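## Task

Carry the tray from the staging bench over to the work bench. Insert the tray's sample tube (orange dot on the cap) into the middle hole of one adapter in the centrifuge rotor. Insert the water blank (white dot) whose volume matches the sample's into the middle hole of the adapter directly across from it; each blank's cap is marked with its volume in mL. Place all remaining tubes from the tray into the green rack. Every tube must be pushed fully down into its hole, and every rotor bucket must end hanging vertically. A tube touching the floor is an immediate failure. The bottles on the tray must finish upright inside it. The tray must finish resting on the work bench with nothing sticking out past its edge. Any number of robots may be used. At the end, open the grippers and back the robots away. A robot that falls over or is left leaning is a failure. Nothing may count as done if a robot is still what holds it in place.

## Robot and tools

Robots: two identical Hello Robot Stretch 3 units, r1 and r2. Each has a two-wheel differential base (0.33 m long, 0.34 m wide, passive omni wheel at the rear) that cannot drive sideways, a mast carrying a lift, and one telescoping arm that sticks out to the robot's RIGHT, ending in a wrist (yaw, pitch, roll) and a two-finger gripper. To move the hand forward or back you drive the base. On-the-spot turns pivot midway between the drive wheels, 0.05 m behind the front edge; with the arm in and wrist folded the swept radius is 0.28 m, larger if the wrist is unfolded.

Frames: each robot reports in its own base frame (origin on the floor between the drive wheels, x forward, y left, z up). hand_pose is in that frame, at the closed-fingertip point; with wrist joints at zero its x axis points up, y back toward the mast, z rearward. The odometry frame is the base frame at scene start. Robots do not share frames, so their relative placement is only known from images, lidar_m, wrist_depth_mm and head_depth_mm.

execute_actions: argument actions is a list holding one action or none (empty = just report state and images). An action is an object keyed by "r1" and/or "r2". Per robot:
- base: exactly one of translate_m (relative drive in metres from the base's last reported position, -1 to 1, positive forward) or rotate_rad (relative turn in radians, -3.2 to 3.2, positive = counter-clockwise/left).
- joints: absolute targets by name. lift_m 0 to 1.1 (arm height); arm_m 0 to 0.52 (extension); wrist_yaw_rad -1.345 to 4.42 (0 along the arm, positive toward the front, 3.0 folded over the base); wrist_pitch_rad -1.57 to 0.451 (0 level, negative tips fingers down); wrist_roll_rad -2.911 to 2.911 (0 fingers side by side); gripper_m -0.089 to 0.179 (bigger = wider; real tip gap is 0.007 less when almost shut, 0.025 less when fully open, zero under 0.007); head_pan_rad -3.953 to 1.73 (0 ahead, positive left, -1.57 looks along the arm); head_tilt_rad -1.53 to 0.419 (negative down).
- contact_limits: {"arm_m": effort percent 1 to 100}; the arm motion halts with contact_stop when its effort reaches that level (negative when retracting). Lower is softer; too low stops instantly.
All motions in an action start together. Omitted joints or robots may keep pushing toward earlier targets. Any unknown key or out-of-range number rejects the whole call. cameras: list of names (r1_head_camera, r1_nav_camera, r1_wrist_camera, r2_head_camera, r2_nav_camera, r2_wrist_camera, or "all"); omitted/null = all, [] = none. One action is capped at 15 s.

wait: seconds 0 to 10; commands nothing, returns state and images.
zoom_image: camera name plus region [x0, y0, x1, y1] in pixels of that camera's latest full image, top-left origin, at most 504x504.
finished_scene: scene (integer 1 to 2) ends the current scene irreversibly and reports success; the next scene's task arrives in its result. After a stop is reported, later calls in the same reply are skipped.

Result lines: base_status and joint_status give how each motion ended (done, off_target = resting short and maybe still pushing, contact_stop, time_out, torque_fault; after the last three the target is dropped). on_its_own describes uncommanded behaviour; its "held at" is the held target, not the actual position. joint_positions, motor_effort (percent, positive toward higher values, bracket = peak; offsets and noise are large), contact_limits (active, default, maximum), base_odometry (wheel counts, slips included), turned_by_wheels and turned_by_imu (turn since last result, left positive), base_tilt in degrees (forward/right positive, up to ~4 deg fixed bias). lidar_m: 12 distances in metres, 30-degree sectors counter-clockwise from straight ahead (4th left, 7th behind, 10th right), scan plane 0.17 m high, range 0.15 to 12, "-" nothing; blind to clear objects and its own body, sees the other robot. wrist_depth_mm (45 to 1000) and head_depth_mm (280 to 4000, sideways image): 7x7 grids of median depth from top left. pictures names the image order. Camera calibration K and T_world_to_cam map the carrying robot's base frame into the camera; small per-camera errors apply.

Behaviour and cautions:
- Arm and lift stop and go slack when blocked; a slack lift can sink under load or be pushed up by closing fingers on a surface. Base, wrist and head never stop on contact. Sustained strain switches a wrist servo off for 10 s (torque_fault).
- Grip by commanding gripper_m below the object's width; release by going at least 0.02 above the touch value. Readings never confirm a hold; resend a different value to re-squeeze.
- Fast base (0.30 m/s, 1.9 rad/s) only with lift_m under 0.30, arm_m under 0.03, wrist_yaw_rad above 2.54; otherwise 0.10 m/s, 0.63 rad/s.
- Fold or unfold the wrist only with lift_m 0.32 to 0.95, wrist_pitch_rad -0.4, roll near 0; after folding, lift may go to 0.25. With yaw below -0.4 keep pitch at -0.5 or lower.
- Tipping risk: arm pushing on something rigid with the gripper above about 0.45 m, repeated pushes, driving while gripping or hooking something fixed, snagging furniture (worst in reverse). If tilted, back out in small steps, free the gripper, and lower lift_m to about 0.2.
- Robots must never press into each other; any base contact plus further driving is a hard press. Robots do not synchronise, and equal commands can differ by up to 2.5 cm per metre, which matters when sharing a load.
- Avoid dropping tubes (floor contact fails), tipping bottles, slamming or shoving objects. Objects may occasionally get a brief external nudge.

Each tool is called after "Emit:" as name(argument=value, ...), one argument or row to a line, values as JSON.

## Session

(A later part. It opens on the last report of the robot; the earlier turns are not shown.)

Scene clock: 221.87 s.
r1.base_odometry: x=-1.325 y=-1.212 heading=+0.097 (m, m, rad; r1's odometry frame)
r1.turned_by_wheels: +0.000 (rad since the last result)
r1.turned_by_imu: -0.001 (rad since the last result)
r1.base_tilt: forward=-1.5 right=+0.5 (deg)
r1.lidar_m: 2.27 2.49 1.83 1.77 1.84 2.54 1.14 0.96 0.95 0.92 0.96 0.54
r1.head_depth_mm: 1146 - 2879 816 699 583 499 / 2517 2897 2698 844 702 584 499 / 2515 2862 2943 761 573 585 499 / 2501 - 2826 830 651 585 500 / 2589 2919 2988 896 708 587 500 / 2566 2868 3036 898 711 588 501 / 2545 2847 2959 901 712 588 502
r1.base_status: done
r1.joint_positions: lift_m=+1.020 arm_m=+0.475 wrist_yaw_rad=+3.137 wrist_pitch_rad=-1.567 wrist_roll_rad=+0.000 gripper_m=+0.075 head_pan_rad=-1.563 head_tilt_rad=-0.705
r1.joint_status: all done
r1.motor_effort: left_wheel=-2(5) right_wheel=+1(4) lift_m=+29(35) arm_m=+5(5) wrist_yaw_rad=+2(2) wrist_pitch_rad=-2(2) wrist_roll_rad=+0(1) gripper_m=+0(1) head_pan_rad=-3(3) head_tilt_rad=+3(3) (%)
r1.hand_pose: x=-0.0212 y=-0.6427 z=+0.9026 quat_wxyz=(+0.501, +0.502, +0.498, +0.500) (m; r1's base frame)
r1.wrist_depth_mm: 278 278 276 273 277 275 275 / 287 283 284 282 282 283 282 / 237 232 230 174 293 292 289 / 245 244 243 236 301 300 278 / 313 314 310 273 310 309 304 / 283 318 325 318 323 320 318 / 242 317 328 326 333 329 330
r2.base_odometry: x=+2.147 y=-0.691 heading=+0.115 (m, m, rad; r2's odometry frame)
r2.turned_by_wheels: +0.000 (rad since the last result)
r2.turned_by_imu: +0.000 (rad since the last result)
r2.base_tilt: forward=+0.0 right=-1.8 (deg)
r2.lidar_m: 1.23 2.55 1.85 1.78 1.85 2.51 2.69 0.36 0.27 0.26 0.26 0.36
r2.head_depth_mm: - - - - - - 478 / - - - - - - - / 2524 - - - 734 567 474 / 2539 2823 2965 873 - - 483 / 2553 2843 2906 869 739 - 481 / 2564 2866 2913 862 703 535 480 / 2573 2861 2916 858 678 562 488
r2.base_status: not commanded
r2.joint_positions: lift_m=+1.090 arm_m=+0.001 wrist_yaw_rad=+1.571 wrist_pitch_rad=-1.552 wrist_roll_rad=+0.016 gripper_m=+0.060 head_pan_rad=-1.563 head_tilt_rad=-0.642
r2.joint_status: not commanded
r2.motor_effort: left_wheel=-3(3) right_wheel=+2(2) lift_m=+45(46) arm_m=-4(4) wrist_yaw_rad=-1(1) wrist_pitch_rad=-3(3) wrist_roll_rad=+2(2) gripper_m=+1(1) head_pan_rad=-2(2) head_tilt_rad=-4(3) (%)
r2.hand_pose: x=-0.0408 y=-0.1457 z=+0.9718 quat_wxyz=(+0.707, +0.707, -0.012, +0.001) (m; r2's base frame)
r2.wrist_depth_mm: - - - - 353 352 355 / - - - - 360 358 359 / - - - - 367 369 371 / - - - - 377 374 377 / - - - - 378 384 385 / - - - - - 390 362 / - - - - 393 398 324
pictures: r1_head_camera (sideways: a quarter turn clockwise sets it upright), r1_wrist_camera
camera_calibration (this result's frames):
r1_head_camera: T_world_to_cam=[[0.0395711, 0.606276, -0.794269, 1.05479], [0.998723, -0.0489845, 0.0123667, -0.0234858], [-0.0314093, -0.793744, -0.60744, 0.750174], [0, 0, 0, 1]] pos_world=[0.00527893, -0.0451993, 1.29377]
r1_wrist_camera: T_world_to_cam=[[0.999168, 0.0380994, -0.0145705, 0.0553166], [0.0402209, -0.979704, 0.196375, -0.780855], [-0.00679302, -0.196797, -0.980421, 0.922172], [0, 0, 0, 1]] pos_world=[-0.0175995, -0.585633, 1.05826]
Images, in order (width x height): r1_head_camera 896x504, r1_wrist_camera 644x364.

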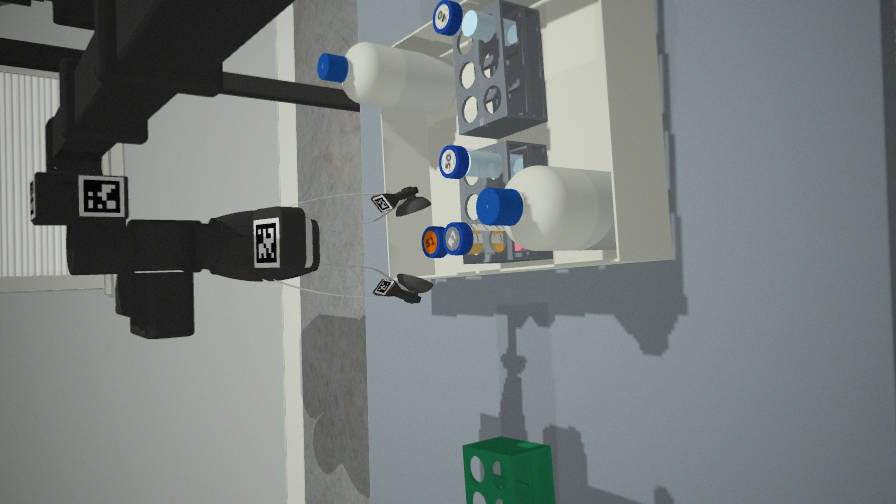

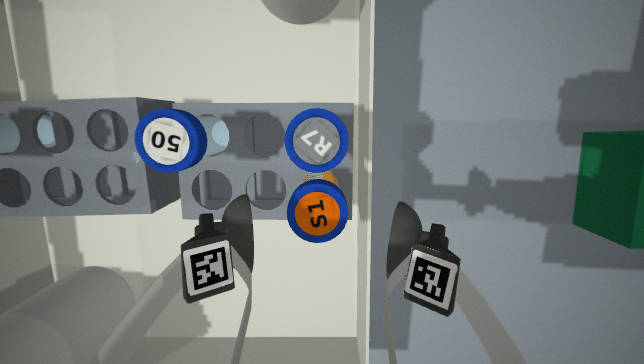

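Emit:
execute_actions(
  actions=[
    {"r1":{"base":{"translate_m":-0.003},"joints":{"lift_m":0.99}}},
  ],
  cameras=[],
)

Emit:
execute_actions(
  actions=[
    {"r1":{"joints":{"gripper_m":0.01}}},
  ],
  cameras=["r1_wrist_camera"],
)

Emit:
execute_actions(
  actions=[
    {"r1":{"joints":{"lift_m":1.1}}},
  ],
  cameras=["r1_head_camera","r1_wrist_camera"],
)

Scene clock: 227.63 s.
r1.base_odometry: x=-1.328 y=-1.213 heading=+0.097 (m, m, rad; r1's odometry frame)
r1.turned_by_wheels: +0.000 (rad since the last result)
r1.turned_by_imu: -0.001 (rad since the last result)
r1.base_tilt: forward=-1.6 right=+0.5 (deg)
r1.lidar_m: 2.28 2.49 1.83 1.77 1.84 2.53 1.14 0.96 0.95 0.92 0.96 0.54
r1.head_depth_mm: 1183 - 799 802 700 582 497 / 2558 - 2686 837 702 585 498 / 2553 2914 2981 763 572 585 499 / 2546 - 2677 803 591 586 500 / 2573 2857 2977 898 709 587 501 / 2569 2851 2952 896 710 587 501 / 2548 2834 2978 897 713 587 501
r1.base_status: done
r1.joint_positions: lift_m=+0.990 arm_m=+0.475 wrist_yaw_rad=+3.137 wrist_pitch_rad=-1.567 wrist_roll_rad=+0.000 gripper_m=+0.075 head_pan_rad=-1.563 head_tilt_rad=-0.705
r1.joint_status: all done
r1.motor_effort: left_wheel=-3(7) right_wheel=+2(2) lift_m=+28(29) arm_m=+4(4) wrist_yaw_rad=+2(2) wrist_pitch_rad=-2(2) wrist_roll_rad=+1(0) gripper_m=-1(0) head_pan_rad=-3(2) head_tilt_rad=+4(2) (%)
r1.hand_pose: x=-0.0212 y=-0.6427 z=+0.8726 quat_wxyz=(+0.501, +0.502, +0.498, +0.500) (m; r1's base frame)
r1.wrist_depth_mm: 250 249 247 249 250 248 246 / 256 254 254 254 257 255 254 / 207 144 201 142 263 263 260 / 213 210 212 171 270 269 267 / 280 281 246 152 275 279 277 / 288 288 291 287 221 289 287 / 238 302 298 298 299 297 295
r2.base_odometry: x=+2.147 y=-0.691 heading=+0.115 (m, m, rad; r2's odometry frame)
r2.turned_by_wheels: +0.000 (rad since the last result)
r2.turned_by_imu: +0.000 (rad since the last result)
r2.base_tilt: forward=+0.0 right=-2.0 (deg)
r2.lidar_m: 1.23 2.55 1.85 1.78 1.85 2.51 2.68 0.37 0.27 0.26 0.27 0.36
r2.head_depth_mm: - - - - - - 477 / - - - - - - - / 2512 - - - 734 567 474 / 2535 2844 2978 872 - - 482 / 2558 2861 2916 869 740 - 482 / 2563 2858 2898 863 702 536 481 / 2569 2873 2882 860 677 562 489
r2.base_status: not commanded
r2.joint_positions: lift_m=+1.090 arm_m=+0.001 wrist_yaw_rad=+1.571 wrist_pitch_rad=-1.552 wrist_roll_rad=+0.016 gripper_m=+0.060 head_pan_rad=-1.563 head_tilt_rad=-0.642
r2.joint_status: not commanded
r2.motor_effort: left_wheel=-3(3) right_wheel=+2(1) lift_m=+46(46) arm_m=-4(4) wrist_yaw_rad=-1(1) wrist_pitch_rad=-3(3) wrist_roll_rad=+2(2) gripper_m=+1(1) head_pan_rad=-2(2) head_tilt_rad=-3(4) (%)
r2.hand_pose: x=-0.0408 y=-0.1457 z=+0.9718 quat_wxyz=(+0.707, +0.707, -0.012, +0.001) (m; r2's base frame)
r2.wrist_depth_mm: - - - - 351 354 354 / - - - - 354 359 365 / - - - - 365 367 372 / - - - - 376 374 378 / - - - - 382 377 382 / - - - - - 393 361 / - - - - 400 399 327
pictures: none
No camera images: the call's "cameras" was empty. Leave "cameras" out to get every camera's image.

Scene clock: 228.77 s.
r1.base_odometry: x=-1.328 y=-1.213 heading=+0.097 (m, m, rad; r1's odometry frame)
r1.turned_by_wheels: +0.000 (rad since the last result)
r1.turned_by_imu: +0.000 (rad since the last result)
r1.base_tilt: forward=-1.6 right=+0.6 (deg)
r1.lidar_m: 2.26 2.49 1.84 1.77 1.84 2.54 1.14 0.96 0.95 0.92 0.96 0.54
r1.head_depth_mm: 1181 - 799 802 701 583 499 / 2558 - 2672 840 699 583 499 / 2556 2949 2955 854 572 585 500 / 2538 - 2705 759 591 586 500 / 2574 2888 2934 896 707 586 501 / 2549 2828 2973 898 710 588 501 / 2539 2849 2986 902 710 588 502
r1.base_status: not commanded
r1.joint_positions: lift_m=+0.990 arm_m=+0.475 wrist_yaw_rad=+3.137 wrist_pitch_rad=-1.567 wrist_roll_rad=+0.000 gripper_m=+0.010 head_pan_rad=-1.563 head_tilt_rad=-0.705
r1.joint_status: all done
r1.motor_effort: left_wheel=-3(2) right_wheel=+1(1) lift_m=+29(29) arm_m=+4(5) wrist_yaw_rad=+2(2) wrist_pitch_rad=-2(2) wrist_roll_rad=+0(0) gripper_m=-9(82) head_pan_rad=-3(2) head_tilt_rad=+3(2) (%)
r1.hand_pose: x=-0.0212 y=-0.6427 z=+0.8726 quat_wxyz=(+0.501, +0.502, +0.498, +0.500) (m; r1's base frame)
r1.wrist_depth_mm: 251 249 247 248 248 247 245 / 256 255 255 255 256 254 255 / 208 143 202 142 262 261 259 / 214 210 212 159 269 270 267 / 282 283 260 149 279 278 279 / 288 290 292 289 284 288 286 / 239 298 300 299 298 298 295
r2.base_odometry: x=+2.147 y=-0.691 heading=+0.115 (m, m, rad; r2's odometry frame)
r2.turned_by_wheels: +0.000 (rad since the last result)
r2.turned_by_imu: +0.000 (rad since the last result)
r2.base_tilt: forward=-0.1 right=-2.0 (deg)
r2.lidar_m: 1.23 2.55 1.85 1.78 1.85 2.51 2.68 0.37 0.27 0.26 0.26 0.36
r2.head_depth_mm: - - - - - - 478 / - - - - - - - / 2516 - - - 736 567 475 / 2565 2834 2968 873 - - 483 / 2565 2840 2929 867 738 - 481 / 2561 2872 2912 865 702 536 480 / 2561 2866 2869 859 678 560 489
r2.base_status: not commanded
r2.joint_positions: lift_m=+1.090 arm_m=+0.001 wrist_yaw_rad=+1.571 wrist_pitch_rad=-1.552 wrist_roll_rad=+0.016 gripper_m=+0.060 head_pan_rad=-1.563 head_tilt_rad=-0.642
r2.joint_status: not commanded
r2.motor_effort: left_wheel=-3(3) right_wheel=+2(2) lift_m=+45(46) arm_m=-4(4) wrist_yaw_rad=-1(1) wrist_pitch_rad=-3(3) wrist_roll_rad=+2(1) gripper_m=+1(1) head_pan_rad=-3(3) head_tilt_rad=-3(2) (%)
r2.hand_pose: x=-0.0408 y=-0.1457 z=+0.9718 quat_wxyz=(+0.707, +0.707, -0.012, +0.001) (m; r2's base frame)
r2.wrist_depth_mm: - - - - 352 354 359 / - - - - 357 363 368 / - - - - 366 366 369 / - - - - 371 369 376 / - - - - 380 385 386 / - - - - - 386 363 / - - - - 393 397 325
pictures: r1_wrist_camera
camera_calibration (this result's frames):
r1_wrist_camera: T_world_to_cam=[[0.999168, 0.0380994, -0.0145705, 0.0548794], [0.0402209, -0.979704, 0.196375, -0.774965], [-0.00679303, -0.196797, -0.980421, 0.892755], [0, 0, 0, 1]] pos_world=[-0.0175995, -0.585635, 1.02826]
Images, in order (width x height): r1_wrist_camera 644x364.

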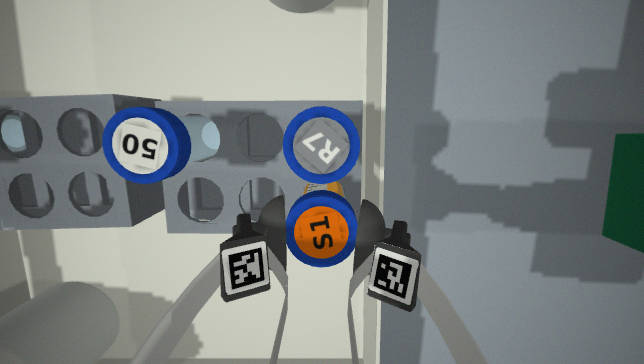

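Scene clock: 230.60 s.
r1.base_odometry: x=-1.328 y=-1.213 heading=+0.097 (m, m, rad; r1's odometry frame)
r1.turned_by_wheels: +0.000 (rad since the last result)
r1.turned_by_imu: +0.000 (rad since the last result)
r1.base_tilt: forward=-1.6 right=+0.6 (deg)
r1.lidar_m: 2.27 2.50 1.83 1.77 1.84 2.53 1.14 0.96 0.95 0.92 0.96 0.54
r1.head_depth_mm: 1171 2801 2948 805 701 583 498 / 2588 2801 2692 838 702 584 498 / 2591 2893 2961 856 573 585 500 / - - 3024 797 592 585 500 / 2652 2852 2942 897 707 586 501 / 2555 2807 3023 897 710 587 501 / 2572 2839 3007 898 711 588 503
r1.base_status: not commanded
r1.joint_positions: lift_m=+1.099 arm_m=+0.475 wrist_yaw_rad=+3.137 wrist_pitch_rad=-1.567 wrist_roll_rad=+0.000 gripper_m=+0.010 head_pan_rad=-1.563 head_tilt_rad=-0.705
r1.joint_status: all done
r1.motor_effort: left_wheel=-3(3) right_wheel=+1(1) lift_m=+42(42) arm_m=+5(4) wrist_yaw_rad=+2(2) wrist_pitch_rad=-2(2) wrist_roll_rad=+0(1) gripper_m=-9(9) head_pan_rad=-3(3) head_tilt_rad=+3(3) (%)
r1.hand_pose: x=-0.0212 y=-0.6427 z=+0.9814 quat_wxyz=(+0.501, +0.502, +0.498, +0.500) (m; r1's base frame)
r1.wrist_depth_mm: 329 353 352 290 348 348 347 / 337 358 363 358 357 360 354 / 289 316 304 307 370 369 364 / 334 353 345 315 381 381 327 / 380 391 392 149 389 389 390 / 326 327 398 401 402 403 399 / 259 351 423 425 423 413 420
r2.base_odometry: x=+2.147 y=-0.691 heading=+0.115 (m, m, rad; r2's odometry frame)
r2.turned_by_wheels: +0.000 (rad since the last result)
r2.turned_by_imu: +0.000 (rad since the last result)
r2.base_tilt: forward=-0.1 right=-1.9 (deg)
r2.lidar_m: 1.24 2.55 1.86 1.78 1.85 2.51 2.68 0.36 0.27 0.26 0.26 0.36
r2.head_depth_mm: - - - - - - 478 / - - - - - - - / 2512 - - - 736 568 474 / 2543 2845 2977 873 - - 483 / 2545 2826 2942 869 739 - 482 / 2576 2826 2891 864 703 536 481 / 2567 2876 2893 856 676 560 489
r2.base_status: not commanded
r2.joint_positions: lift_m=+1.090 arm_m=+0.001 wrist_yaw_rad=+1.571 wrist_pitch_rad=-1.552 wrist_roll_rad=+0.016 gripper_m=+0.060 head_pan_rad=-1.563 head_tilt_rad=-0.642
r2.joint_status: not commanded
r2.motor_effort: left_wheel=-3(4) right_wheel=+2(1) lift_m=+45(46) arm_m=-4(4) wrist_yaw_rad=-1(2) wrist_pitch_rad=-3(3) wrist_roll_rad=+1(2) gripper_m=+1(1) head_pan_rad=-2(2) head_tilt_rad=-2(4) (%)
r2.hand_pose: x=-0.0408 y=-0.1457 z=+0.9718 quat_wxyz=(+0.707, +0.707, -0.012, +0.001) (m; r2's base frame)
r2.wrist_depth_mm: - - - - 354 355 358 / - - - - 356 361 364 / - - - - 361 365 369 / - - - - 368 368 379 / - - - - 377 389 386 / - - - - - 386 363 / - - - - 393 399 326
pictures: r1_head_camera (sideways: a quarter turn clockwise sets it upright), r1_wrist_camera
camera_calibration (this result's frames):
r1_head_camera: T_world_to_cam=[[0.039571, 0.606276, -0.794269, 1.05479], [0.998723, -0.0489844, 0.0123667, -0.0234858], [-0.0314092, -0.793744, -0.60744, 0.750174], [0, 0, 0, 1]] pos_world=[0.00527894, -0.0451993, 1.29377]
r1_wrist_camera: T_world_to_cam=[[0.999168, 0.0380994, -0.0145705, 0.0564643], [0.0402208, -0.979704, 0.196374, -0.796326], [-0.00679304, -0.196797, -0.980421, 0.999395], [0, 0, 0, 1]] pos_world=[-0.0175995, -0.585636, 1.13703]
Images, in order (width x height): r1_head_camera 896x504, r1_wrist_camera 644x364.

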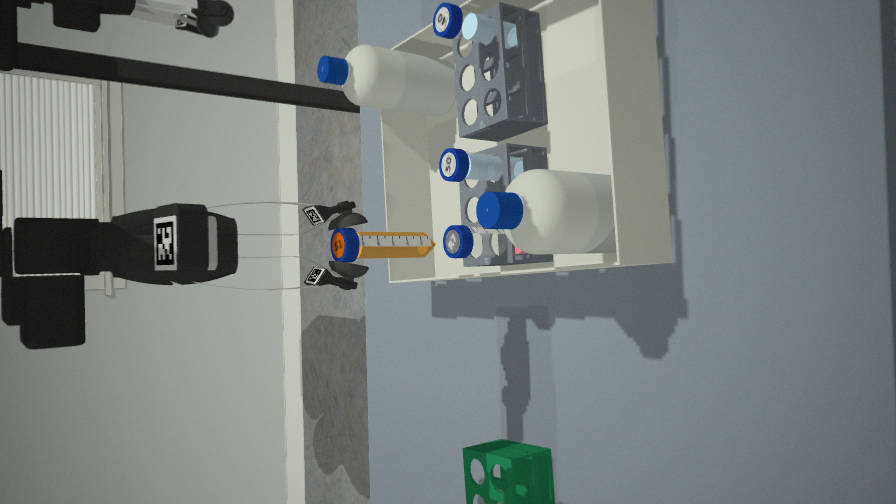

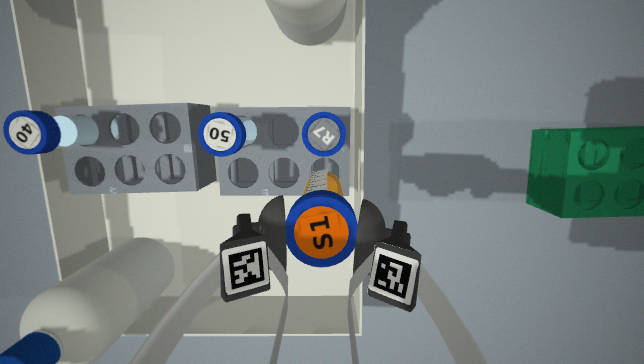

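Emit:
execute_actions(
  actions=[
    {"r1":{"base":{"translate_m":0.09}}},
  ],
  cameras=[],
)

Emit:
execute_actions(
  actions=[
    {"r1":{"joints":{"arm_m":0.17}}},
  ],
  cameras=[],
)

Emit:
execute_actions(
  actions=[
    {"r1":{"base":{"translate_m":-1.0},"joints":{"head_pan_rad":-2.4,"head_tilt_rad":-0.6}},"r2":{"joints":{"head_pan_rad":-0.9,"head_tilt_rad":-0.4}}},
  ],
  cameras=["r1_head_camera","r1_nav_camera","r2_head_camera"],
)

Scene clock: 237.13 s.
r1.base_odometry: x=-1.239 y=-1.204 heading=+0.097 (m, m, rad; r1's odometry frame)
r1.turned_by_wheels: +0.000 (rad since the last result)
r1.turned_by_imu: -0.001 (rad since the last result)
r1.base_tilt: forward=-1.6 right=+0.6 (deg)
r1.lidar_m: 2.18 2.49 1.83 1.77 1.84 2.53 1.05 1.05 0.96 0.92 0.96 0.47
r1.head_depth_mm: 2566 2794 1460 839 699 584 498 / 2579 2892 2950 886 565 584 500 / 2594 2888 2939 832 667 585 499 / - - 3061 861 707 586 499 / 2649 2836 2953 894 710 587 501 / 2567 2830 2986 897 708 587 502 / 2560 2845 2984 901 711 589 501
r1.base_status: done
r1.joint_positions: lift_m=+1.099 arm_m=+0.475 wrist_yaw_rad=+3.137 wrist_pitch_rad=-1.567 wrist_roll_rad=+0.000 gripper_m=+0.010 head_pan_rad=-1.563 head_tilt_rad=-0.705
r1.joint_status: not commanded
r1.motor_effort: left_wheel=-2(3) right_wheel=+1(4) lift_m=+41(41) arm_m=+4(5) wrist_yaw_rad=+2(2) wrist_pitch_rad=-2(2) wrist_roll_rad=+1(1) gripper_m=-9(10) head_pan_rad=-2(3) head_tilt_rad=+2(2) (%)
r1.hand_pose: x=-0.0212 y=-0.6427 z=+0.9814 quat_wxyz=(+0.501, +0.502, +0.498, +0.500) (m; r1's base frame)
r1.wrist_depth_mm: 355 353 325 350 351 346 349 / 362 363 360 359 363 358 356 / 317 304 307 372 369 364 367 / 377 333 322 379 380 336 349 / 393 396 395 149 393 389 390 / 338 407 394 406 404 406 404 / 429 430 426 427 427 419 418
r2.base_odometry: x=+2.147 y=-0.691 heading=+0.115 (m, m, rad; r2's odometry frame)
r2.turned_by_wheels: +0.000 (rad since the last result)
r2.turned_by_imu: +0.000 (rad since the last result)
r2.base_tilt: forward=+0.0 right=-2.0 (deg)
r2.lidar_m: 1.24 2.56 1.85 1.79 1.85 2.52 2.68 0.36 0.27 0.26 0.26 0.36
r2.head_depth_mm: - - - - - - 477 / - - - - - - - / 2508 - - - 735 568 474 / 2532 2845 2931 873 - - 482 / 2550 2832 2940 869 739 - 481 / 2544 2852 2899 863 700 535 480 / 2596 2866 2867 860 678 561 489
r2.base_status: not commanded
r2.joint_positions: lift_m=+1.090 arm_m=+0.001 wrist_yaw_rad=+1.571 wrist_pitch_rad=-1.552 wrist_roll_rad=+0.016 gripper_m=+0.060 head_pan_rad=-1.563 head_tilt_rad=-0.642
r2.joint_status: not commanded
r2.motor_effort: left_wheel=-3(4) right_wheel=+1(2) lift_m=+45(46) arm_m=-4(4) wrist_yaw_rad=-1(1) wrist_pitch_rad=-3(3) wrist_roll_rad=+2(2) gripper_m=+1(1) head_pan_rad=-2(2) head_tilt_rad=-3(3) (%)
r2.hand_pose: x=-0.0408 y=-0.1457 z=+0.9718 quat_wxyz=(+0.707, +0.707, -0.012, +0.001) (m; r2's base frame)
r2.wrist_depth_mm: - - - - 351 351 356 / - - - - 362 357 365 / - - - - 365 363 368 / - - - - 376 372 381 / - - - - 373 383 380 / - - - - - 385 366 / - - - - 398 399 323
pictures: none
No camera images: the call's "cameras" was empty. Leave "cameras" out to get every camera's image.

Scene clock: 240.60 s.
r1.base_odometry: x=-1.239 y=-1.204 heading=+0.097 (m, m, rad; r1's odometry frame)
r1.turned_by_wheels: +0.000 (rad since the last result)
r1.turned_by_imu: +0.000 (rad since the last result)
r1.base_tilt: forward=-1.7 right=+0.5 (deg)
r1.lidar_m: 2.18 2.49 1.83 1.77 1.84 2.52 1.05 1.05 0.96 0.92 0.96 0.47
r1.head_depth_mm: 2576 2808 1467 837 701 584 499 / 2637 2897 2973 853 566 584 500 / - - - 732 599 586 499 / - - - 864 650 572 500 / 2471 2930 2975 900 710 587 500 / 2546 2913 2974 898 710 588 501 / 2565 2816 2964 898 713 588 502
r1.base_status: not commanded
r1.joint_positions: lift_m=+1.099 arm_m=+0.170 wrist_yaw_rad=+3.137 wrist_pitch_rad=-1.567 wrist_roll_rad=+0.000 gripper_m=+0.010 head_pan_rad=-1.563 head_tilt_rad=-0.705
r1.joint_status: all done
r1.motor_effort: left_wheel=-3(2) right_wheel=+1(1) lift_m=+40(42) arm_m=-5(5) wrist_yaw_rad=+1(2) wrist_pitch_rad=-2(2) wrist_roll_rad=+1(0) gripper_m=-10(10) head_pan_rad=-2(3) head_tilt_rad=+2(3) (%)
r1.hand_pose: x=-0.0212 y=-0.3384 z=+0.9814 quat_wxyz=(+0.501, +0.502, +0.498, +0.500) (m; r1's base frame)
r1.wrist_depth_mm: - - - - - - - / - - - 364 - - - / 379 376 376 375 371 369 371 / 390 386 382 378 382 380 380 / 394 396 394 149 395 391 388 / 405 412 338 413 405 405 404 / 421 422 284 422 422 419 421
r2.base_odometry: x=+2.147 y=-0.691 heading=+0.115 (m, m, rad; r2's odometry frame)
r2.turned_by_wheels: +0.000 (rad since the last result)
r2.turned_by_imu: +0.000 (rad since the last result)
r2.base_tilt: forward=+0.0 right=-2.1 (deg)
r2.lidar_m: 1.24 2.56 1.85 1.78 1.85 2.51 2.68 0.37 0.27 0.26 0.27 0.36
r2.head_depth_mm: - - - - - - 478 / - - - - - - - / 2520 - - - 733 568 474 / 2537 2850 2962 870 - - 483 / 2545 2850 2946 867 740 - 481 / 2561 2888 2905 860 701 536 480 / 2553 2890 2874 859 678 560 489
r2.base_status: not commanded
r2.joint_positions: lift_m=+1.090 arm_m=+0.001 wrist_yaw_rad=+1.571 wrist_pitch_rad=-1.552 wrist_roll_rad=+0.016 gripper_m=+0.060 head_pan_rad=-1.563 head_tilt_rad=-0.642
r2.joint_status: not commanded
r2.motor_effort: left_wheel=-3(4) right_wheel=+2(2) lift_m=+45(46) arm_m=-4(4) wrist_yaw_rad=+0(0) wrist_pitch_rad=-3(3) wrist_roll_rad=+2(2) gripper_m=+1(1) head_pan_rad=-2(2) head_tilt_rad=-2(3) (%)
r2.hand_pose: x=-0.0408 y=-0.1457 z=+0.9718 quat_wxyz=(+0.707, +0.707, -0.012, +0.001) (m; r2's base frame)
r2.wrist_depth_mm: - - - - 351 351 353 / - - - - 359 358 360 / - - - - 361 367 369 / - - - - 374 374 377 / - - - - 382 377 384 / - - - - - 387 364 / - - - - 396 398 324
pictures: none
No camera images: the call's "cameras" was empty. Leave "cameras" out to get every camera's image.

Scene clock: 251.67 s.
r1.base_odometry: x=-2.234 y=-1.301 heading=+0.097 (m, m, rad; r1's odometry frame)
r1.turned_by_wheels: +0.000 (rad since the last result)
r1.turned_by_imu: -0.003 (rad since the last result)
r1.base_tilt: forward=-1.7 right=+0.6 (deg)
r1.lidar_m: 1.42 2.51 1.84 1.77 1.84 2.17 0.90 0.33 0.31 0.26 0.95 1.31
r1.head_depth_mm: - - 2254 2272 913 1050 1245 / - - 2438 982 772 815 953 / - - 2623 1049 721 669 728 / - - 2846 1033 814 613 679 / - - 1137 1072 777 664 723 / - - 1019 1012 735 802 742 / - - 932 944 809 867 801
r1.base_status: done
r1.joint_positions: lift_m=+1.099 arm_m=+0.170 wrist_yaw_rad=+3.137 wrist_pitch_rad=-1.567 wrist_roll_rad=+0.000 gripper_m=+0.010 head_pan_rad=-2.393 head_tilt_rad=-0.606
r1.joint_status: all done
r1.motor_effort: left_wheel=-2(5) right_wheel=+2(2) lift_m=+41(41) arm_m=-4(4) wrist_yaw_rad=+2(2) wrist_pitch_rad=-2(2) wrist_roll_rad=+0(0) gripper_m=-11(9) head_pan_rad=-3(35) head_tilt_rad=+3(19) (%)
r1.hand_pose: x=-0.0212 y=-0.3384 z=+0.9814 quat_wxyz=(+0.501, +0.502, +0.498, +0.500) (m; r1's base frame)
r1.wrist_depth_mm: - - - - - - - / - - - 363 - - - / 367 500 595 373 371 368 369 / 353 507 617 379 383 381 378 / 360 515 622 149 395 390 393 / 368 518 654 413 406 410 405 / 379 489 682 425 426 418 417
r2.base_odometry: x=+2.147 y=-0.691 heading=+0.115 (m, m, rad; r2's odometry frame)
r2.turned_by_wheels: +0.000 (rad since the last result)
r2.turned_by_imu: +0.000 (rad since the last result)
r2.base_tilt: forward=-0.1 right=-2.1 (deg)
r2.lidar_m: 1.24 2.55 1.85 1.78 1.85 2.52 2.68 0.37 0.27 0.26 0.26 0.36
r2.head_depth_mm: 2648 1195 2915 3072 926 701 565 / 2859 1144 3163 2903 921 698 562 / 3044 3247 3476 3065 912 691 560 / 3296 3571 3811 3214 908 691 557 / 3142 3380 3666 1256 1178 686 555 / 2826 3010 3205 1355 1097 683 553 / 2563 2715 2946 1312 983 681 601
r2.base_status: not commanded
r2.joint_positions: lift_m=+1.090 arm_m=+0.001 wrist_yaw_rad=+1.571 wrist_pitch_rad=-1.552 wrist_roll_rad=+0.016 gripper_m=+0.060 head_pan_rad=-0.907 head_tilt_rad=-0.409
r2.joint_status: all done
r2.motor_effort: left_wheel=-4(3) right_wheel=+2(1) lift_m=+45(46) arm_m=-4(4) wrist_yaw_rad=-1(1) wrist_pitch_rad=-3(3) wrist_roll_rad=+1(2) gripper_m=+1(1) head_pan_rad=+3(30) head_tilt_rad=+2(18) (%)
r2.hand_pose: x=-0.0408 y=-0.1457 z=+0.9718 quat_wxyz=(+0.707, +0.707, -0.012, +0.001) (m; r2's base frame)
r2.wrist_depth_mm: - - - - 354 355 352 / - - - - 364 360 360 / - - - - 364 370 366 / - - - - 371 375 375 / - - - - 375 385 387 / - - - - - 386 362 / - - - - 397 400 325
pictures: r1_head_camera (sideways: a quarter turn clockwise sets it upright), r1_nav_camera (sideways: a quarter turn counterclockwise sets it upright), r2_head_camera (sideways: a quarter turn clockwise sets it upright)
camera_calibration (this result's frames):
r1_head_camera: T_world_to_cam=[[0.414511, 0.324847, -0.850091, 1.12528], [0.639201, -0.768832, 0.0178842, -0.0284779], [-0.647767, -0.550792, -0.526332, 0.648413], [0, 0, 0, 1]] pos_world=[-0.0282193, -0.0302994, 1.29838]
r1_nav_camera: T_world_to_cam=[[-0.381824, -0.396235, 0.83499, -1.04805], [-0.720731, 0.693214, -0.000619128, 0.052453], [-0.578582, -0.60204, -0.550265, 0.67134], [0, 0, 0, 1]] pos_world=[0.0260571, -0.0474634, 1.24456]
r2_head_camera: T_world_to_cam=[[-0.274966, 0.283008, -0.918858, 1.21509], [0.766973, 0.640874, -0.0321252, 0.043692], [0.579781, -0.713573, -0.393278, 0.463891], [0, 0, 0, 1]] pos_world=[0.0316432, -0.0408627, 1.30034]
Images, in order (width x height): r1_head_camera 896x504, r1_nav_camera 672x504, r2_head_camera 896x504.

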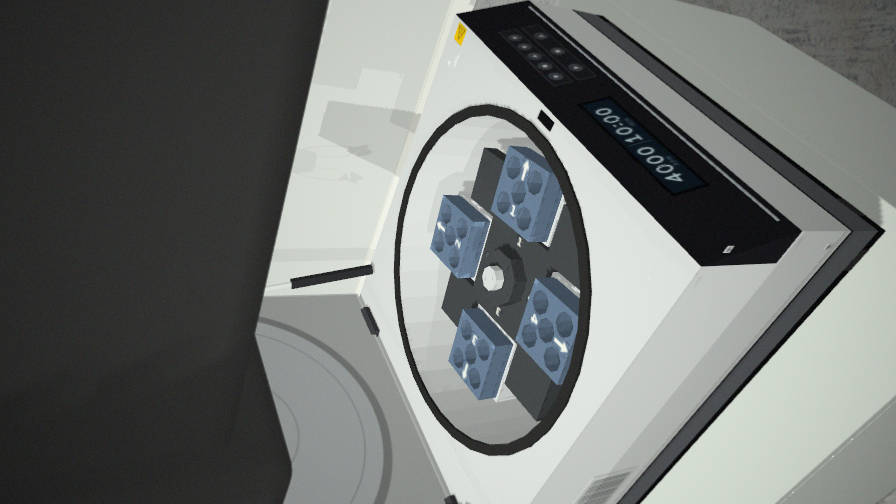

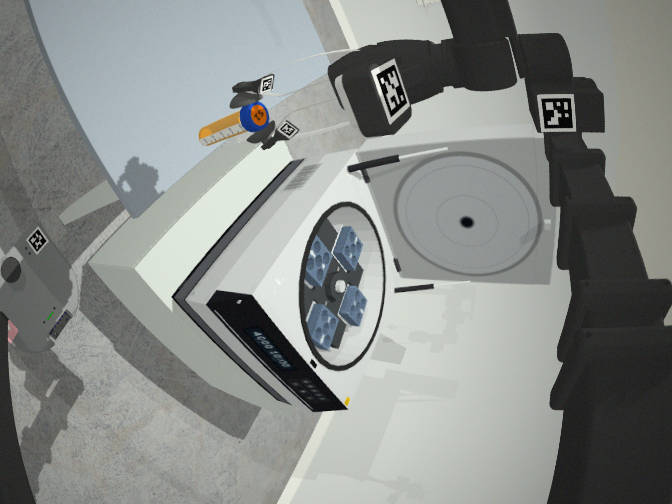

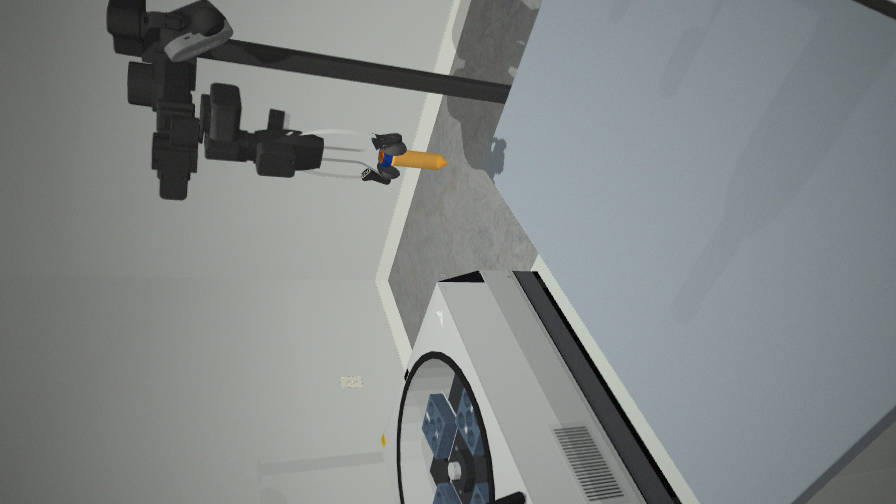

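Emit:
execute_actions(
  actions=[
    {"r1":{"base":{"translate_m":-0.43},"joints":{"arm_m":0.33,"head_pan_rad":-1.57,"head_tilt_rad":-0.85}},"r2":{"base":{"translate_m":-0.147},"joints":{"arm_m":0.2,"lift_m":1.1,"gripper_m":0.075,"head_pan_rad":-1.57,"head_tilt_rad":-0.7}}},
  ],
  cameras=["r1_head_camera","r1_wrist_camera"],
)

Emit:
execute_actions(
  actions=[
    {"r2":{"joints":{"arm_m":0.45,"wrist_yaw_rad":3.14}}},
  ],
  cameras=["r2_head_camera","r2_wrist_camera"],
)

Scene clock: 267.67 s.
r1.base_odometry: x=-2.662 y=-1.342 heading=+0.097 (m, m, rad; r1's odometry frame)
r1.turned_by_wheels: +0.000 (rad since the last result)
r1.turned_by_imu: -0.001 (rad since the last result)
r1.base_tilt: forward=-1.5 right=+0.7 (deg)
r1.lidar_m: 1.84 2.52 1.84 1.78 1.85 1.73 1.67 0.33 0.24 0.23 0.24 0.33
r1.head_depth_mm: 710 815 863 743 629 542 665 / 707 811 891 760 628 537 658 / 702 805 885 776 648 534 650 / - 836 862 738 573 530 651 / 697 796 861 760 574 527 651 / 720 2809 2235 1005 603 532 659 / 2622 2824 2311 1801 1441 806 674
r1.base_status: done
r1.joint_positions: lift_m=+1.099 arm_m=+0.330 wrist_yaw_rad=+3.137 wrist_pitch_rad=-1.567 wrist_roll_rad=+0.000 gripper_m=+0.010 head_pan_rad=-1.577 head_tilt_rad=-0.840
r1.joint_status: all done
r1.motor_effort: left_wheel=-2(6) right_wheel=+1(1) lift_m=+41(42) arm_m=+4(6) wrist_yaw_rad=+2(2) wrist_pitch_rad=-2(2) wrist_roll_rad=+1(1) gripper_m=-8(9) head_pan_rad=+3(37) head_tilt_rad=-7(31) (%)
r1.hand_pose: x=-0.0212 y=-0.4977 z=+0.9814 quat_wxyz=(+0.501, +0.502, +0.498, +0.500) (m; r1's base frame)
r1.wrist_depth_mm: 313 322 353 307 308 - 494 / 329 401 392 385 318 818 - / 381 394 387 393 328 - - / 411 403 401 373 339 - - / 398 399 394 149 346 - - / 396 435 415 431 407 - 482 / 377 439 426 441 369 - 449
r2.base_odometry: x=+2.001 y=-0.708 heading=+0.115 (m, m, rad; r2's odometry frame)
r2.turned_by_wheels: +0.000 (rad since the last result)
r2.turned_by_imu: +0.000 (rad since the last result)
r2.base_tilt: forward=+0.1 right=-2.0 (deg)
r2.lidar_m: 1.24 2.55 1.85 1.78 1.85 2.51 2.54 0.37 0.27 0.26 0.27 0.36
r2.head_depth_mm: 2502 2845 813 739 620 554 496 / - - 891 735 618 553 505 / - 2799 1040 699 597 550 504 / 2564 2833 1011 764 638 549 502 / 2560 2901 1031 814 652 547 501 / 2568 2924 2639 811 651 546 499 / 2566 2926 2625 804 650 543 497
r2.base_status: done
r2.joint_positions: lift_m=+1.097 arm_m=+0.200 wrist_yaw_rad=+1.571 wrist_pitch_rad=-1.552 wrist_roll_rad=+0.016 gripper_m=+0.075 head_pan_rad=-1.563 head_tilt_rad=-0.691
r2.joint_status: all done
joint sent to its limit — the command would take r2.lift_m past its upper limit, so that joint was sent only as far as its limit.
r2.motor_effort: left_wheel=-4(11) right_wheel=+1(2) lift_m=+46(47) arm_m=+4(5) wrist_yaw_rad=+0(1) wrist_pitch_rad=-3(3) wrist_roll_rad=+1(2) gripper_m=+1(62) head_pan_rad=-2(32) head_tilt_rad=-3(20) (%)
r2.hand_pose: x=-0.0408 y=-0.3447 z=+0.9790 quat_wxyz=(+0.707, +0.707, -0.012, +0.000) (m; r2's base frame)
r2.wrist_depth_mm: - - 356 352 357 368 365 / - - 362 359 365 365 365 / - - 366 370 368 370 373 / - - 373 373 299 344 317 / - - 382 390 253 212 360 / - - 389 394 389 391 359 / - - 401 399 397 373 335
pictures: r1_head_camera (sideways: a quarter turn clockwise sets it upright), r1_wrist_camera
camera_calibration (this result's frames):
r1_head_camera: T_world_to_cam=[[0.0486019, 0.706849, -0.705693, 0.939289], [0.997941, -0.0639753, 0.00464922, -0.0134323], [-0.0418606, -0.704465, -0.708503, 0.881695], [0, 0, 0, 1]] pos_world=[0.0046617, -0.0436713, 1.28759]
r1_wrist_camera: T_world_to_cam=[[0.999164, 0.0381952, -0.0145708, 0.0509855], [0.0403149, -0.979699, 0.19638, -0.654268], [-0.00677417, -0.196803, -0.98042, 1.02793], [0, 0, 0, 1]] pos_world=[-0.0176028, -0.440633, 1.13703]
Images, in order (width x height): r1_head_camera 896x504, r1_wrist_camera 644x364.

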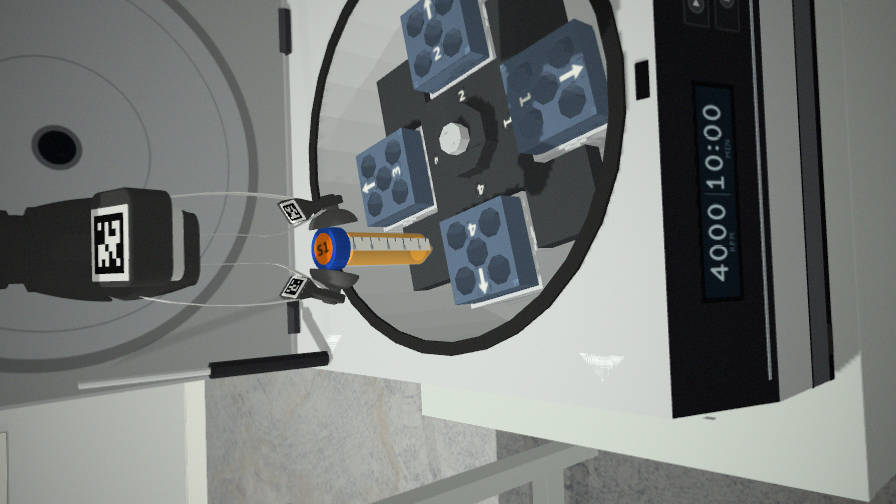

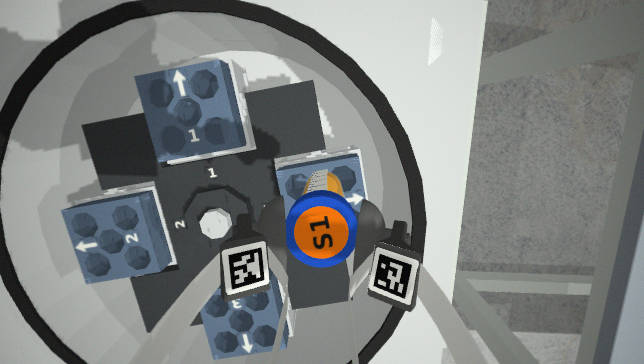

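Scene clock: 270.73 s.
r1.base_odometry: x=-2.662 y=-1.342 heading=+0.097 (m, m, rad; r1's odometry frame)
r1.turned_by_wheels: +0.000 (rad since the last result)
r1.turned_by_imu: +0.000 (rad since the last result)
r1.base_tilt: forward=-1.7 right=+0.6 (deg)
r1.lidar_m: 1.84 2.51 1.84 1.78 1.85 1.73 1.67 0.33 0.24 0.23 0.24 0.33
r1.head_depth_mm: 713 814 867 743 630 541 667 / 707 809 889 763 630 537 661 / 703 806 888 776 648 533 650 / - 836 865 738 574 530 649 / 696 797 861 759 573 528 650 / 721 2789 2247 1004 604 532 660 / 2594 2854 2316 1799 1438 807 676
r1.base_status: not commanded
r1.joint_positions: lift_m=+1.099 arm_m=+0.330 wrist_yaw_rad=+3.137 wrist_pitch_rad=-1.567 wrist_roll_rad=+0.000 gripper_m=+0.010 head_pan_rad=-1.577 head_tilt_rad=-0.840
r1.joint_status: not commanded
r1.motor_effort: left_wheel=-2(2) right_wheel=+2(1) lift_m=+42(42) arm_m=+5(5) wrist_yaw_rad=+2(2) wrist_pitch_rad=-2(2) wrist_roll_rad=+1(1) gripper_m=-10(9) head_pan_rad=+3(3) head_tilt_rad=-7(6) (%)
r1.hand_pose: x=-0.0212 y=-0.4977 z=+0.9814 quat_wxyz=(+0.501, +0.502, +0.498, +0.500) (m; r1's base frame)
r1.wrist_depth_mm: 314 315 351 308 307 - 496 / 329 405 397 384 313 822 - / 384 394 386 400 325 - - / 410 403 399 375 339 - - / 397 396 401 149 345 - - / 397 434 422 431 414 - 480 / 381 437 421 440 369 - 441
r2.base_odometry: x=+2.001 y=-0.708 heading=+0.115 (m, m, rad; r2's odometry frame)
r2.turned_by_wheels: +0.000 (rad since the last result)
r2.turned_by_imu: +0.000 (rad since the last result)
r2.base_tilt: forward=-0.2 right=-1.9 (deg)
r2.lidar_m: 1.24 2.55 1.85 1.78 1.85 2.52 2.53 0.37 0.27 0.26 0.27 0.36
r2.head_depth_mm: 2548 2851 1006 740 620 554 497 / 2537 2838 2683 736 618 552 495 / - 2961 1853 720 594 549 504 / 2604 2940 2663 763 637 549 502 / 2575 2902 2653 812 653 547 500 / 2570 2890 2635 808 651 545 499 / 2597 2929 2619 807 648 544 498
r2.base_status: not commanded
r2.joint_positions: lift_m=+1.097 arm_m=+0.450 wrist_yaw_rad=+3.138 wrist_pitch_rad=-1.552 wrist_roll_rad=+0.017 gripper_m=+0.075 head_pan_rad=-1.563 head_tilt_rad=-0.691
r2.joint_status: all done
r2.motor_effort: left_wheel=-4(3) right_wheel=+2(1) lift_m=+45(46) arm_m=+4(3) wrist_yaw_rad=+1(2) wrist_pitch_rad=-3(3) wrist_roll_rad=+1(1) gripper_m=+1(1) head_pan_rad=-3(2) head_tilt_rad=-3(2) (%)
r2.hand_pose: x=-0.0212 y=-0.6139 z=+0.9790 quat_wxyz=(+0.501, +0.509, +0.490, +0.499) (m; r2's base frame)
r2.wrist_depth_mm: 341 352 348 248 359 356 358 / 349 355 360 357 360 371 369 / 353 355 366 361 371 374 376 / 311 315 343 317 379 382 387 / 315 314 372 376 387 389 388 / 347 376 385 388 386 399 398 / 287 316 390 394 401 408 405
pictures: r2_head_camera (sideways: a quarter turn clockwise sets it upright), r2_wrist_camera
camera_calibration (this result's frames):
r2_head_camera: T_world_to_cam=[[-0.0471253, 0.63257, -0.773068, 1.02359], [0.998621, 0.0477532, -0.0218003, 0.0288272], [0.0231262, -0.773029, -0.633948, 0.780423], [0, 0, 0, 1]] pos_world=[0.00140127, -0.0455784, 1.28668]
r2_wrist_camera: T_world_to_cam=[[0.999252, -0.0300505, 0.0243508, -0.0203434], [-0.0325879, -0.993223, 0.111566, -0.67964], [0.0208331, -0.112276, -0.993459, 1.06313], [0, 0, 0, 1]] pos_world=[-0.0239683, -0.556281, 1.1325]
Images, in order (width x height): r2_head_camera 896x504, r2_wrist_camera 644x364.

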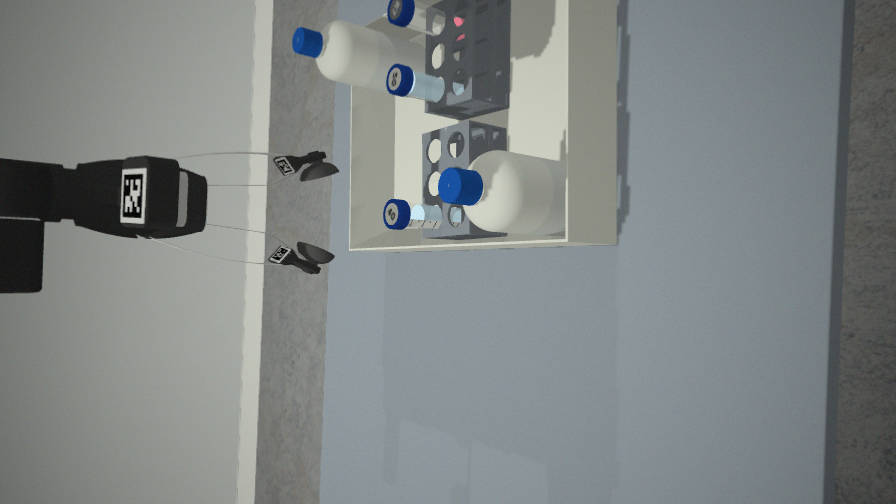

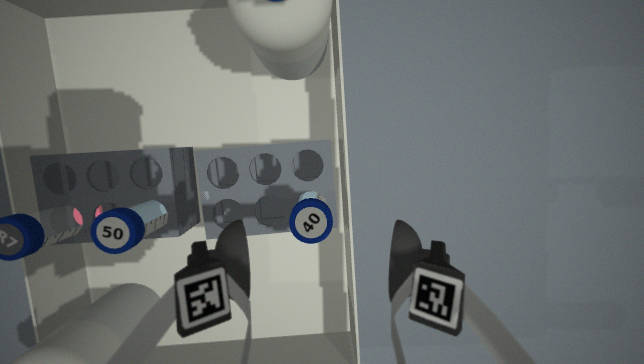

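Emit:
execute_actions(
  actions=[
    {"r1":{"joints":{"arm_m":0.36}},"r2":{"base":{"translate_m":-0.005},"joints":{"lift_m":1.02}}},
  ],
  cameras=["r2_wrist_camera"],
)

Emit:
execute_actions(
  actions=[
    {"r1":{"joints":{"lift_m":1.005}}},
  ],
  cameras=["r1_head_camera","r1_wrist_camera"],
)

Scene clock: 278.47 s.
r1.base_odometry: x=-2.662 y=-1.342 heading=+0.097 (m, m, rad; r1's odometry frame)
r1.turned_by_wheels: +0.000 (rad since the last result)
r1.turned_by_imu: +0.000 (rad since the last result)
r1.base_tilt: forward=-1.5 right=+0.5 (deg)
r1.lidar_m: 1.84 2.51 1.83 1.78 1.85 1.73 1.67 0.33 0.24 0.23 0.24 0.33
r1.head_depth_mm: 712 814 866 743 629 540 665 / 707 810 893 760 630 537 660 / 703 805 885 775 647 534 651 / - 835 826 739 573 530 650 / 696 799 835 762 573 528 650 / 720 2789 2237 1000 602 533 660 / 2606 2830 2324 1806 1444 806 674
r1.base_status: not commanded
r1.joint_positions: lift_m=+1.099 arm_m=+0.360 wrist_yaw_rad=+3.137 wrist_pitch_rad=-1.567 wrist_roll_rad=+0.000 gripper_m=+0.010 head_pan_rad=-1.577 head_tilt_rad=-0.840
r1.joint_status: all done
r1.motor_effort: left_wheel=-2(2) right_wheel=+1(1) lift_m=+42(42) arm_m=+5(4) wrist_yaw_rad=+2(2) wrist_pitch_rad=-2(2) wrist_roll_rad=+1(1) gripper_m=-10(10) head_pan_rad=+3(4) head_tilt_rad=-7(7) (%)
r1.hand_pose: x=-0.0212 y=-0.5277 z=+0.9814 quat_wxyz=(+0.501, +0.502, +0.498, +0.500) (m; r1's base frame)
r1.wrist_depth_mm: 313 365 406 322 307 713 514 / 359 385 379 391 318 - - / 395 395 398 389 329 - - / 403 398 387 369 341 - - / 396 404 417 149 344 - - / 383 431 406 429 374 - 486 / 376 414 431 406 371 - 445
r2.base_odometry: x=+1.996 y=-0.708 heading=+0.115 (m, m, rad; r2's odometry frame)
r2.turned_by_wheels: +0.000 (rad since the last result)
r2.turned_by_imu: +0.000 (rad since the last result)
r2.base_tilt: forward=-0.1 right=-2.0 (deg)
r2.lidar_m: 1.24 2.55 1.85 1.78 1.85 2.51 2.53 0.37 0.27 0.26 0.27 0.36
r2.head_depth_mm: - 2933 1053 739 620 555 497 / 2638 2867 2704 735 617 552 495 / - 2909 2674 710 597 550 503 / 2506 2924 2664 738 620 548 502 / 2570 2903 2638 815 652 546 501 / 2577 2888 2627 809 649 545 500 / 2590 2930 2611 805 648 543 499
r2.base_status: done
r2.joint_positions: lift_m=+1.020 arm_m=+0.450 wrist_yaw_rad=+3.138 wrist_pitch_rad=-1.552 wrist_roll_rad=+0.017 gripper_m=+0.075 head_pan_rad=-1.563 head_tilt_rad=-0.691
r2.joint_status: all done
r2.motor_effort: left_wheel=-3(10) right_wheel=+2(3) lift_m=+31(36) arm_m=+3(4) wrist_yaw_rad=+2(2) wrist_pitch_rad=-3(3) wrist_roll_rad=+1(1) gripper_m=+1(1) head_pan_rad=-2(2) head_tilt_rad=-3(4) (%)
r2.hand_pose: x=-0.0212 y=-0.6139 z=+0.9023 quat_wxyz=(+0.501, +0.509, +0.490, +0.499) (m; r2's base frame)
r2.wrist_depth_mm: 275 277 279 229 286 287 291 / 282 282 284 287 290 289 295 / 284 289 288 291 294 300 300 / 239 243 263 241 300 306 305 / 233 238 264 235 306 311 310 / 187 306 305 305 311 313 314 / 291 310 310 317 320 321 320
pictures: r2_wrist_camera
camera_calibration (this result's frames):
r2_wrist_camera: T_world_to_cam=[[0.999252, -0.0300505, 0.0243508, -0.018476], [-0.0325879, -0.993223, 0.111566, -0.671086], [0.0208331, -0.112276, -0.993459, 0.986942], [0, 0, 0, 1]] pos_world=[-0.0239682, -0.556283, 1.05581]
Images, in order (width x height): r2_wrist_camera 644x364.

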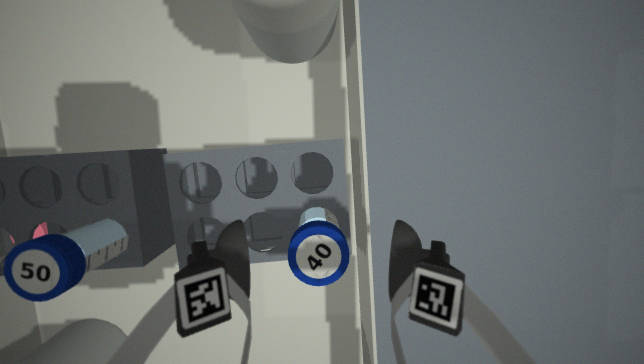

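Scene clock: 280.17 s.
r1.base_odometry: x=-2.662 y=-1.342 heading=+0.097 (m, m, rad; r1's odometry frame)
r1.turned_by_wheels: +0.000 (rad since the last result)
r1.turned_by_imu: +0.000 (rad since the last result)
r1.base_tilt: forward=-1.6 right=+0.6 (deg)
r1.lidar_m: 1.84 2.50 1.84 1.77 1.84 1.73 1.67 0.33 0.24 0.23 0.24 0.33
r1.head_depth_mm: - 849 866 743 630 540 665 / 735 810 889 760 629 538 661 / 730 801 885 766 647 534 650 / - - 859 697 574 531 651 / 671 806 860 759 574 528 650 / 711 2780 2251 998 602 532 660 / 2593 2877 2317 1796 1437 805 674
r1.base_status: not commanded
r1.joint_positions: lift_m=+1.005 arm_m=+0.360 wrist_yaw_rad=+3.137 wrist_pitch_rad=-1.567 wrist_roll_rad=+0.000 gripper_m=+0.010 head_pan_rad=-1.577 head_tilt_rad=-0.840
r1.joint_status: all done
r1.motor_effort: left_wheel=-2(2) right_wheel=+1(1) lift_m=+29(35) arm_m=+4(4) wrist_yaw_rad=+2(2) wrist_pitch_rad=-2(2) wrist_roll_rad=+0(1) gripper_m=-9(9) head_pan_rad=+3(3) head_tilt_rad=-6(7) (%)
r1.hand_pose: x=-0.0212 y=-0.5277 z=+0.8876 quat_wxyz=(+0.501, +0.502, +0.498, +0.500) (m; r1's base frame)
r1.wrist_depth_mm: 300 258 360 289 220 220 533 / 318 266 287 362 227 227 965 / 302 288 298 297 283 236 - / 309 305 304 278 286 241 - / 293 299 296 149 291 251 - / 310 325 314 325 256 929 - / 352 338 312 364 283 723 -
r2.base_odometry: x=+1.996 y=-0.708 heading=+0.115 (m, m, rad; r2's odometry frame)
r2.turned_by_wheels: +0.000 (rad since the last result)
r2.turned_by_imu: +0.000 (rad since the last result)
r2.base_tilt: forward=+0.1 right=-1.9 (deg)
r2.lidar_m: 1.24 2.55 1.85 1.78 1.84 2.51 2.53 0.37 0.27 0.26 0.27 0.36
r2.head_depth_mm: - 2904 1051 737 620 554 496 / 2618 2854 2734 736 618 553 495 / - 2905 2689 712 595 550 504 / 2518 2909 2672 739 621 549 501 / 2586 2881 2657 813 653 546 499 / 2581 2884 2646 808 652 545 501 / 2599 2923 2619 803 649 543 498
r2.base_status: not commanded
r2.joint_positions: lift_m=+1.020 arm_m=+0.450 wrist_yaw_rad=+3.138 wrist_pitch_rad=-1.552 wrist_roll_rad=+0.017 gripper_m=+0.075 head_pan_rad=-1.563 head_tilt_rad=-0.691
r2.joint_status: not commanded
r2.motor_effort: left_wheel=-2(2) right_wheel=+2(2) lift_m=+30(30) arm_m=+4(4) wrist_yaw_rad=+2(1) wrist_pitch_rad=-3(3) wrist_roll_rad=+1(1) gripper_m=+1(0) head_pan_rad=-2(2) head_tilt_rad=-4(4) (%)
r2.hand_pose: x=-0.0212 y=-0.6139 z=+0.9023 quat_wxyz=(+0.501, +0.509, +0.490, +0.499) (m; r2's base frame)
r2.wrist_depth_mm: 277 276 276 230 283 286 286 / 281 284 284 284 288 291 293 / 287 288 286 289 296 297 297 / 235 244 263 237 304 304 306 / 237 238 260 236 308 307 309 / 188 301 308 308 313 313 315 / 290 313 314 315 321 323 324
pictures: r1_head_camera (sideways: a quarter turn clockwise sets it upright), r1_wrist_camera
camera_calibration (this result's frames):
r1_head_camera: T_world_to_cam=[[0.048602, 0.706849, -0.705693, 0.939289], [0.997941, -0.0639754, 0.00464922, -0.0134323], [-0.0418607, -0.704465, -0.708503, 0.881695], [0, 0, 0, 1]] pos_world=[0.00466169, -0.0436713, 1.28759]
r1_wrist_camera: T_world_to_cam=[[0.999164, 0.0381951, -0.0145707, 0.0507649], [0.0403148, -0.979699, 0.19638, -0.665245], [-0.0067742, -0.196803, -0.98042, 0.93007], [0, 0, 0, 1]] pos_world=[-0.0176027, -0.470638, 1.04324]
Images, in order (width x height): r1_head_camera 896x504, r1_wrist_camera 644x364.

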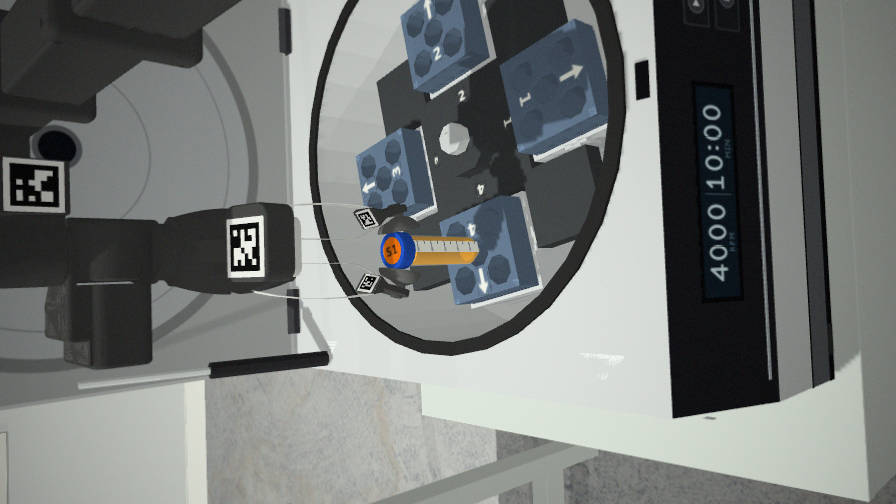

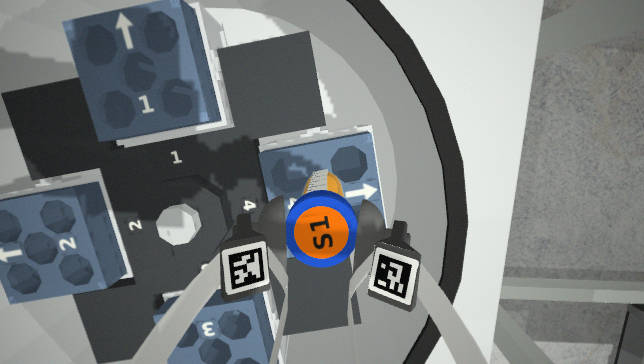

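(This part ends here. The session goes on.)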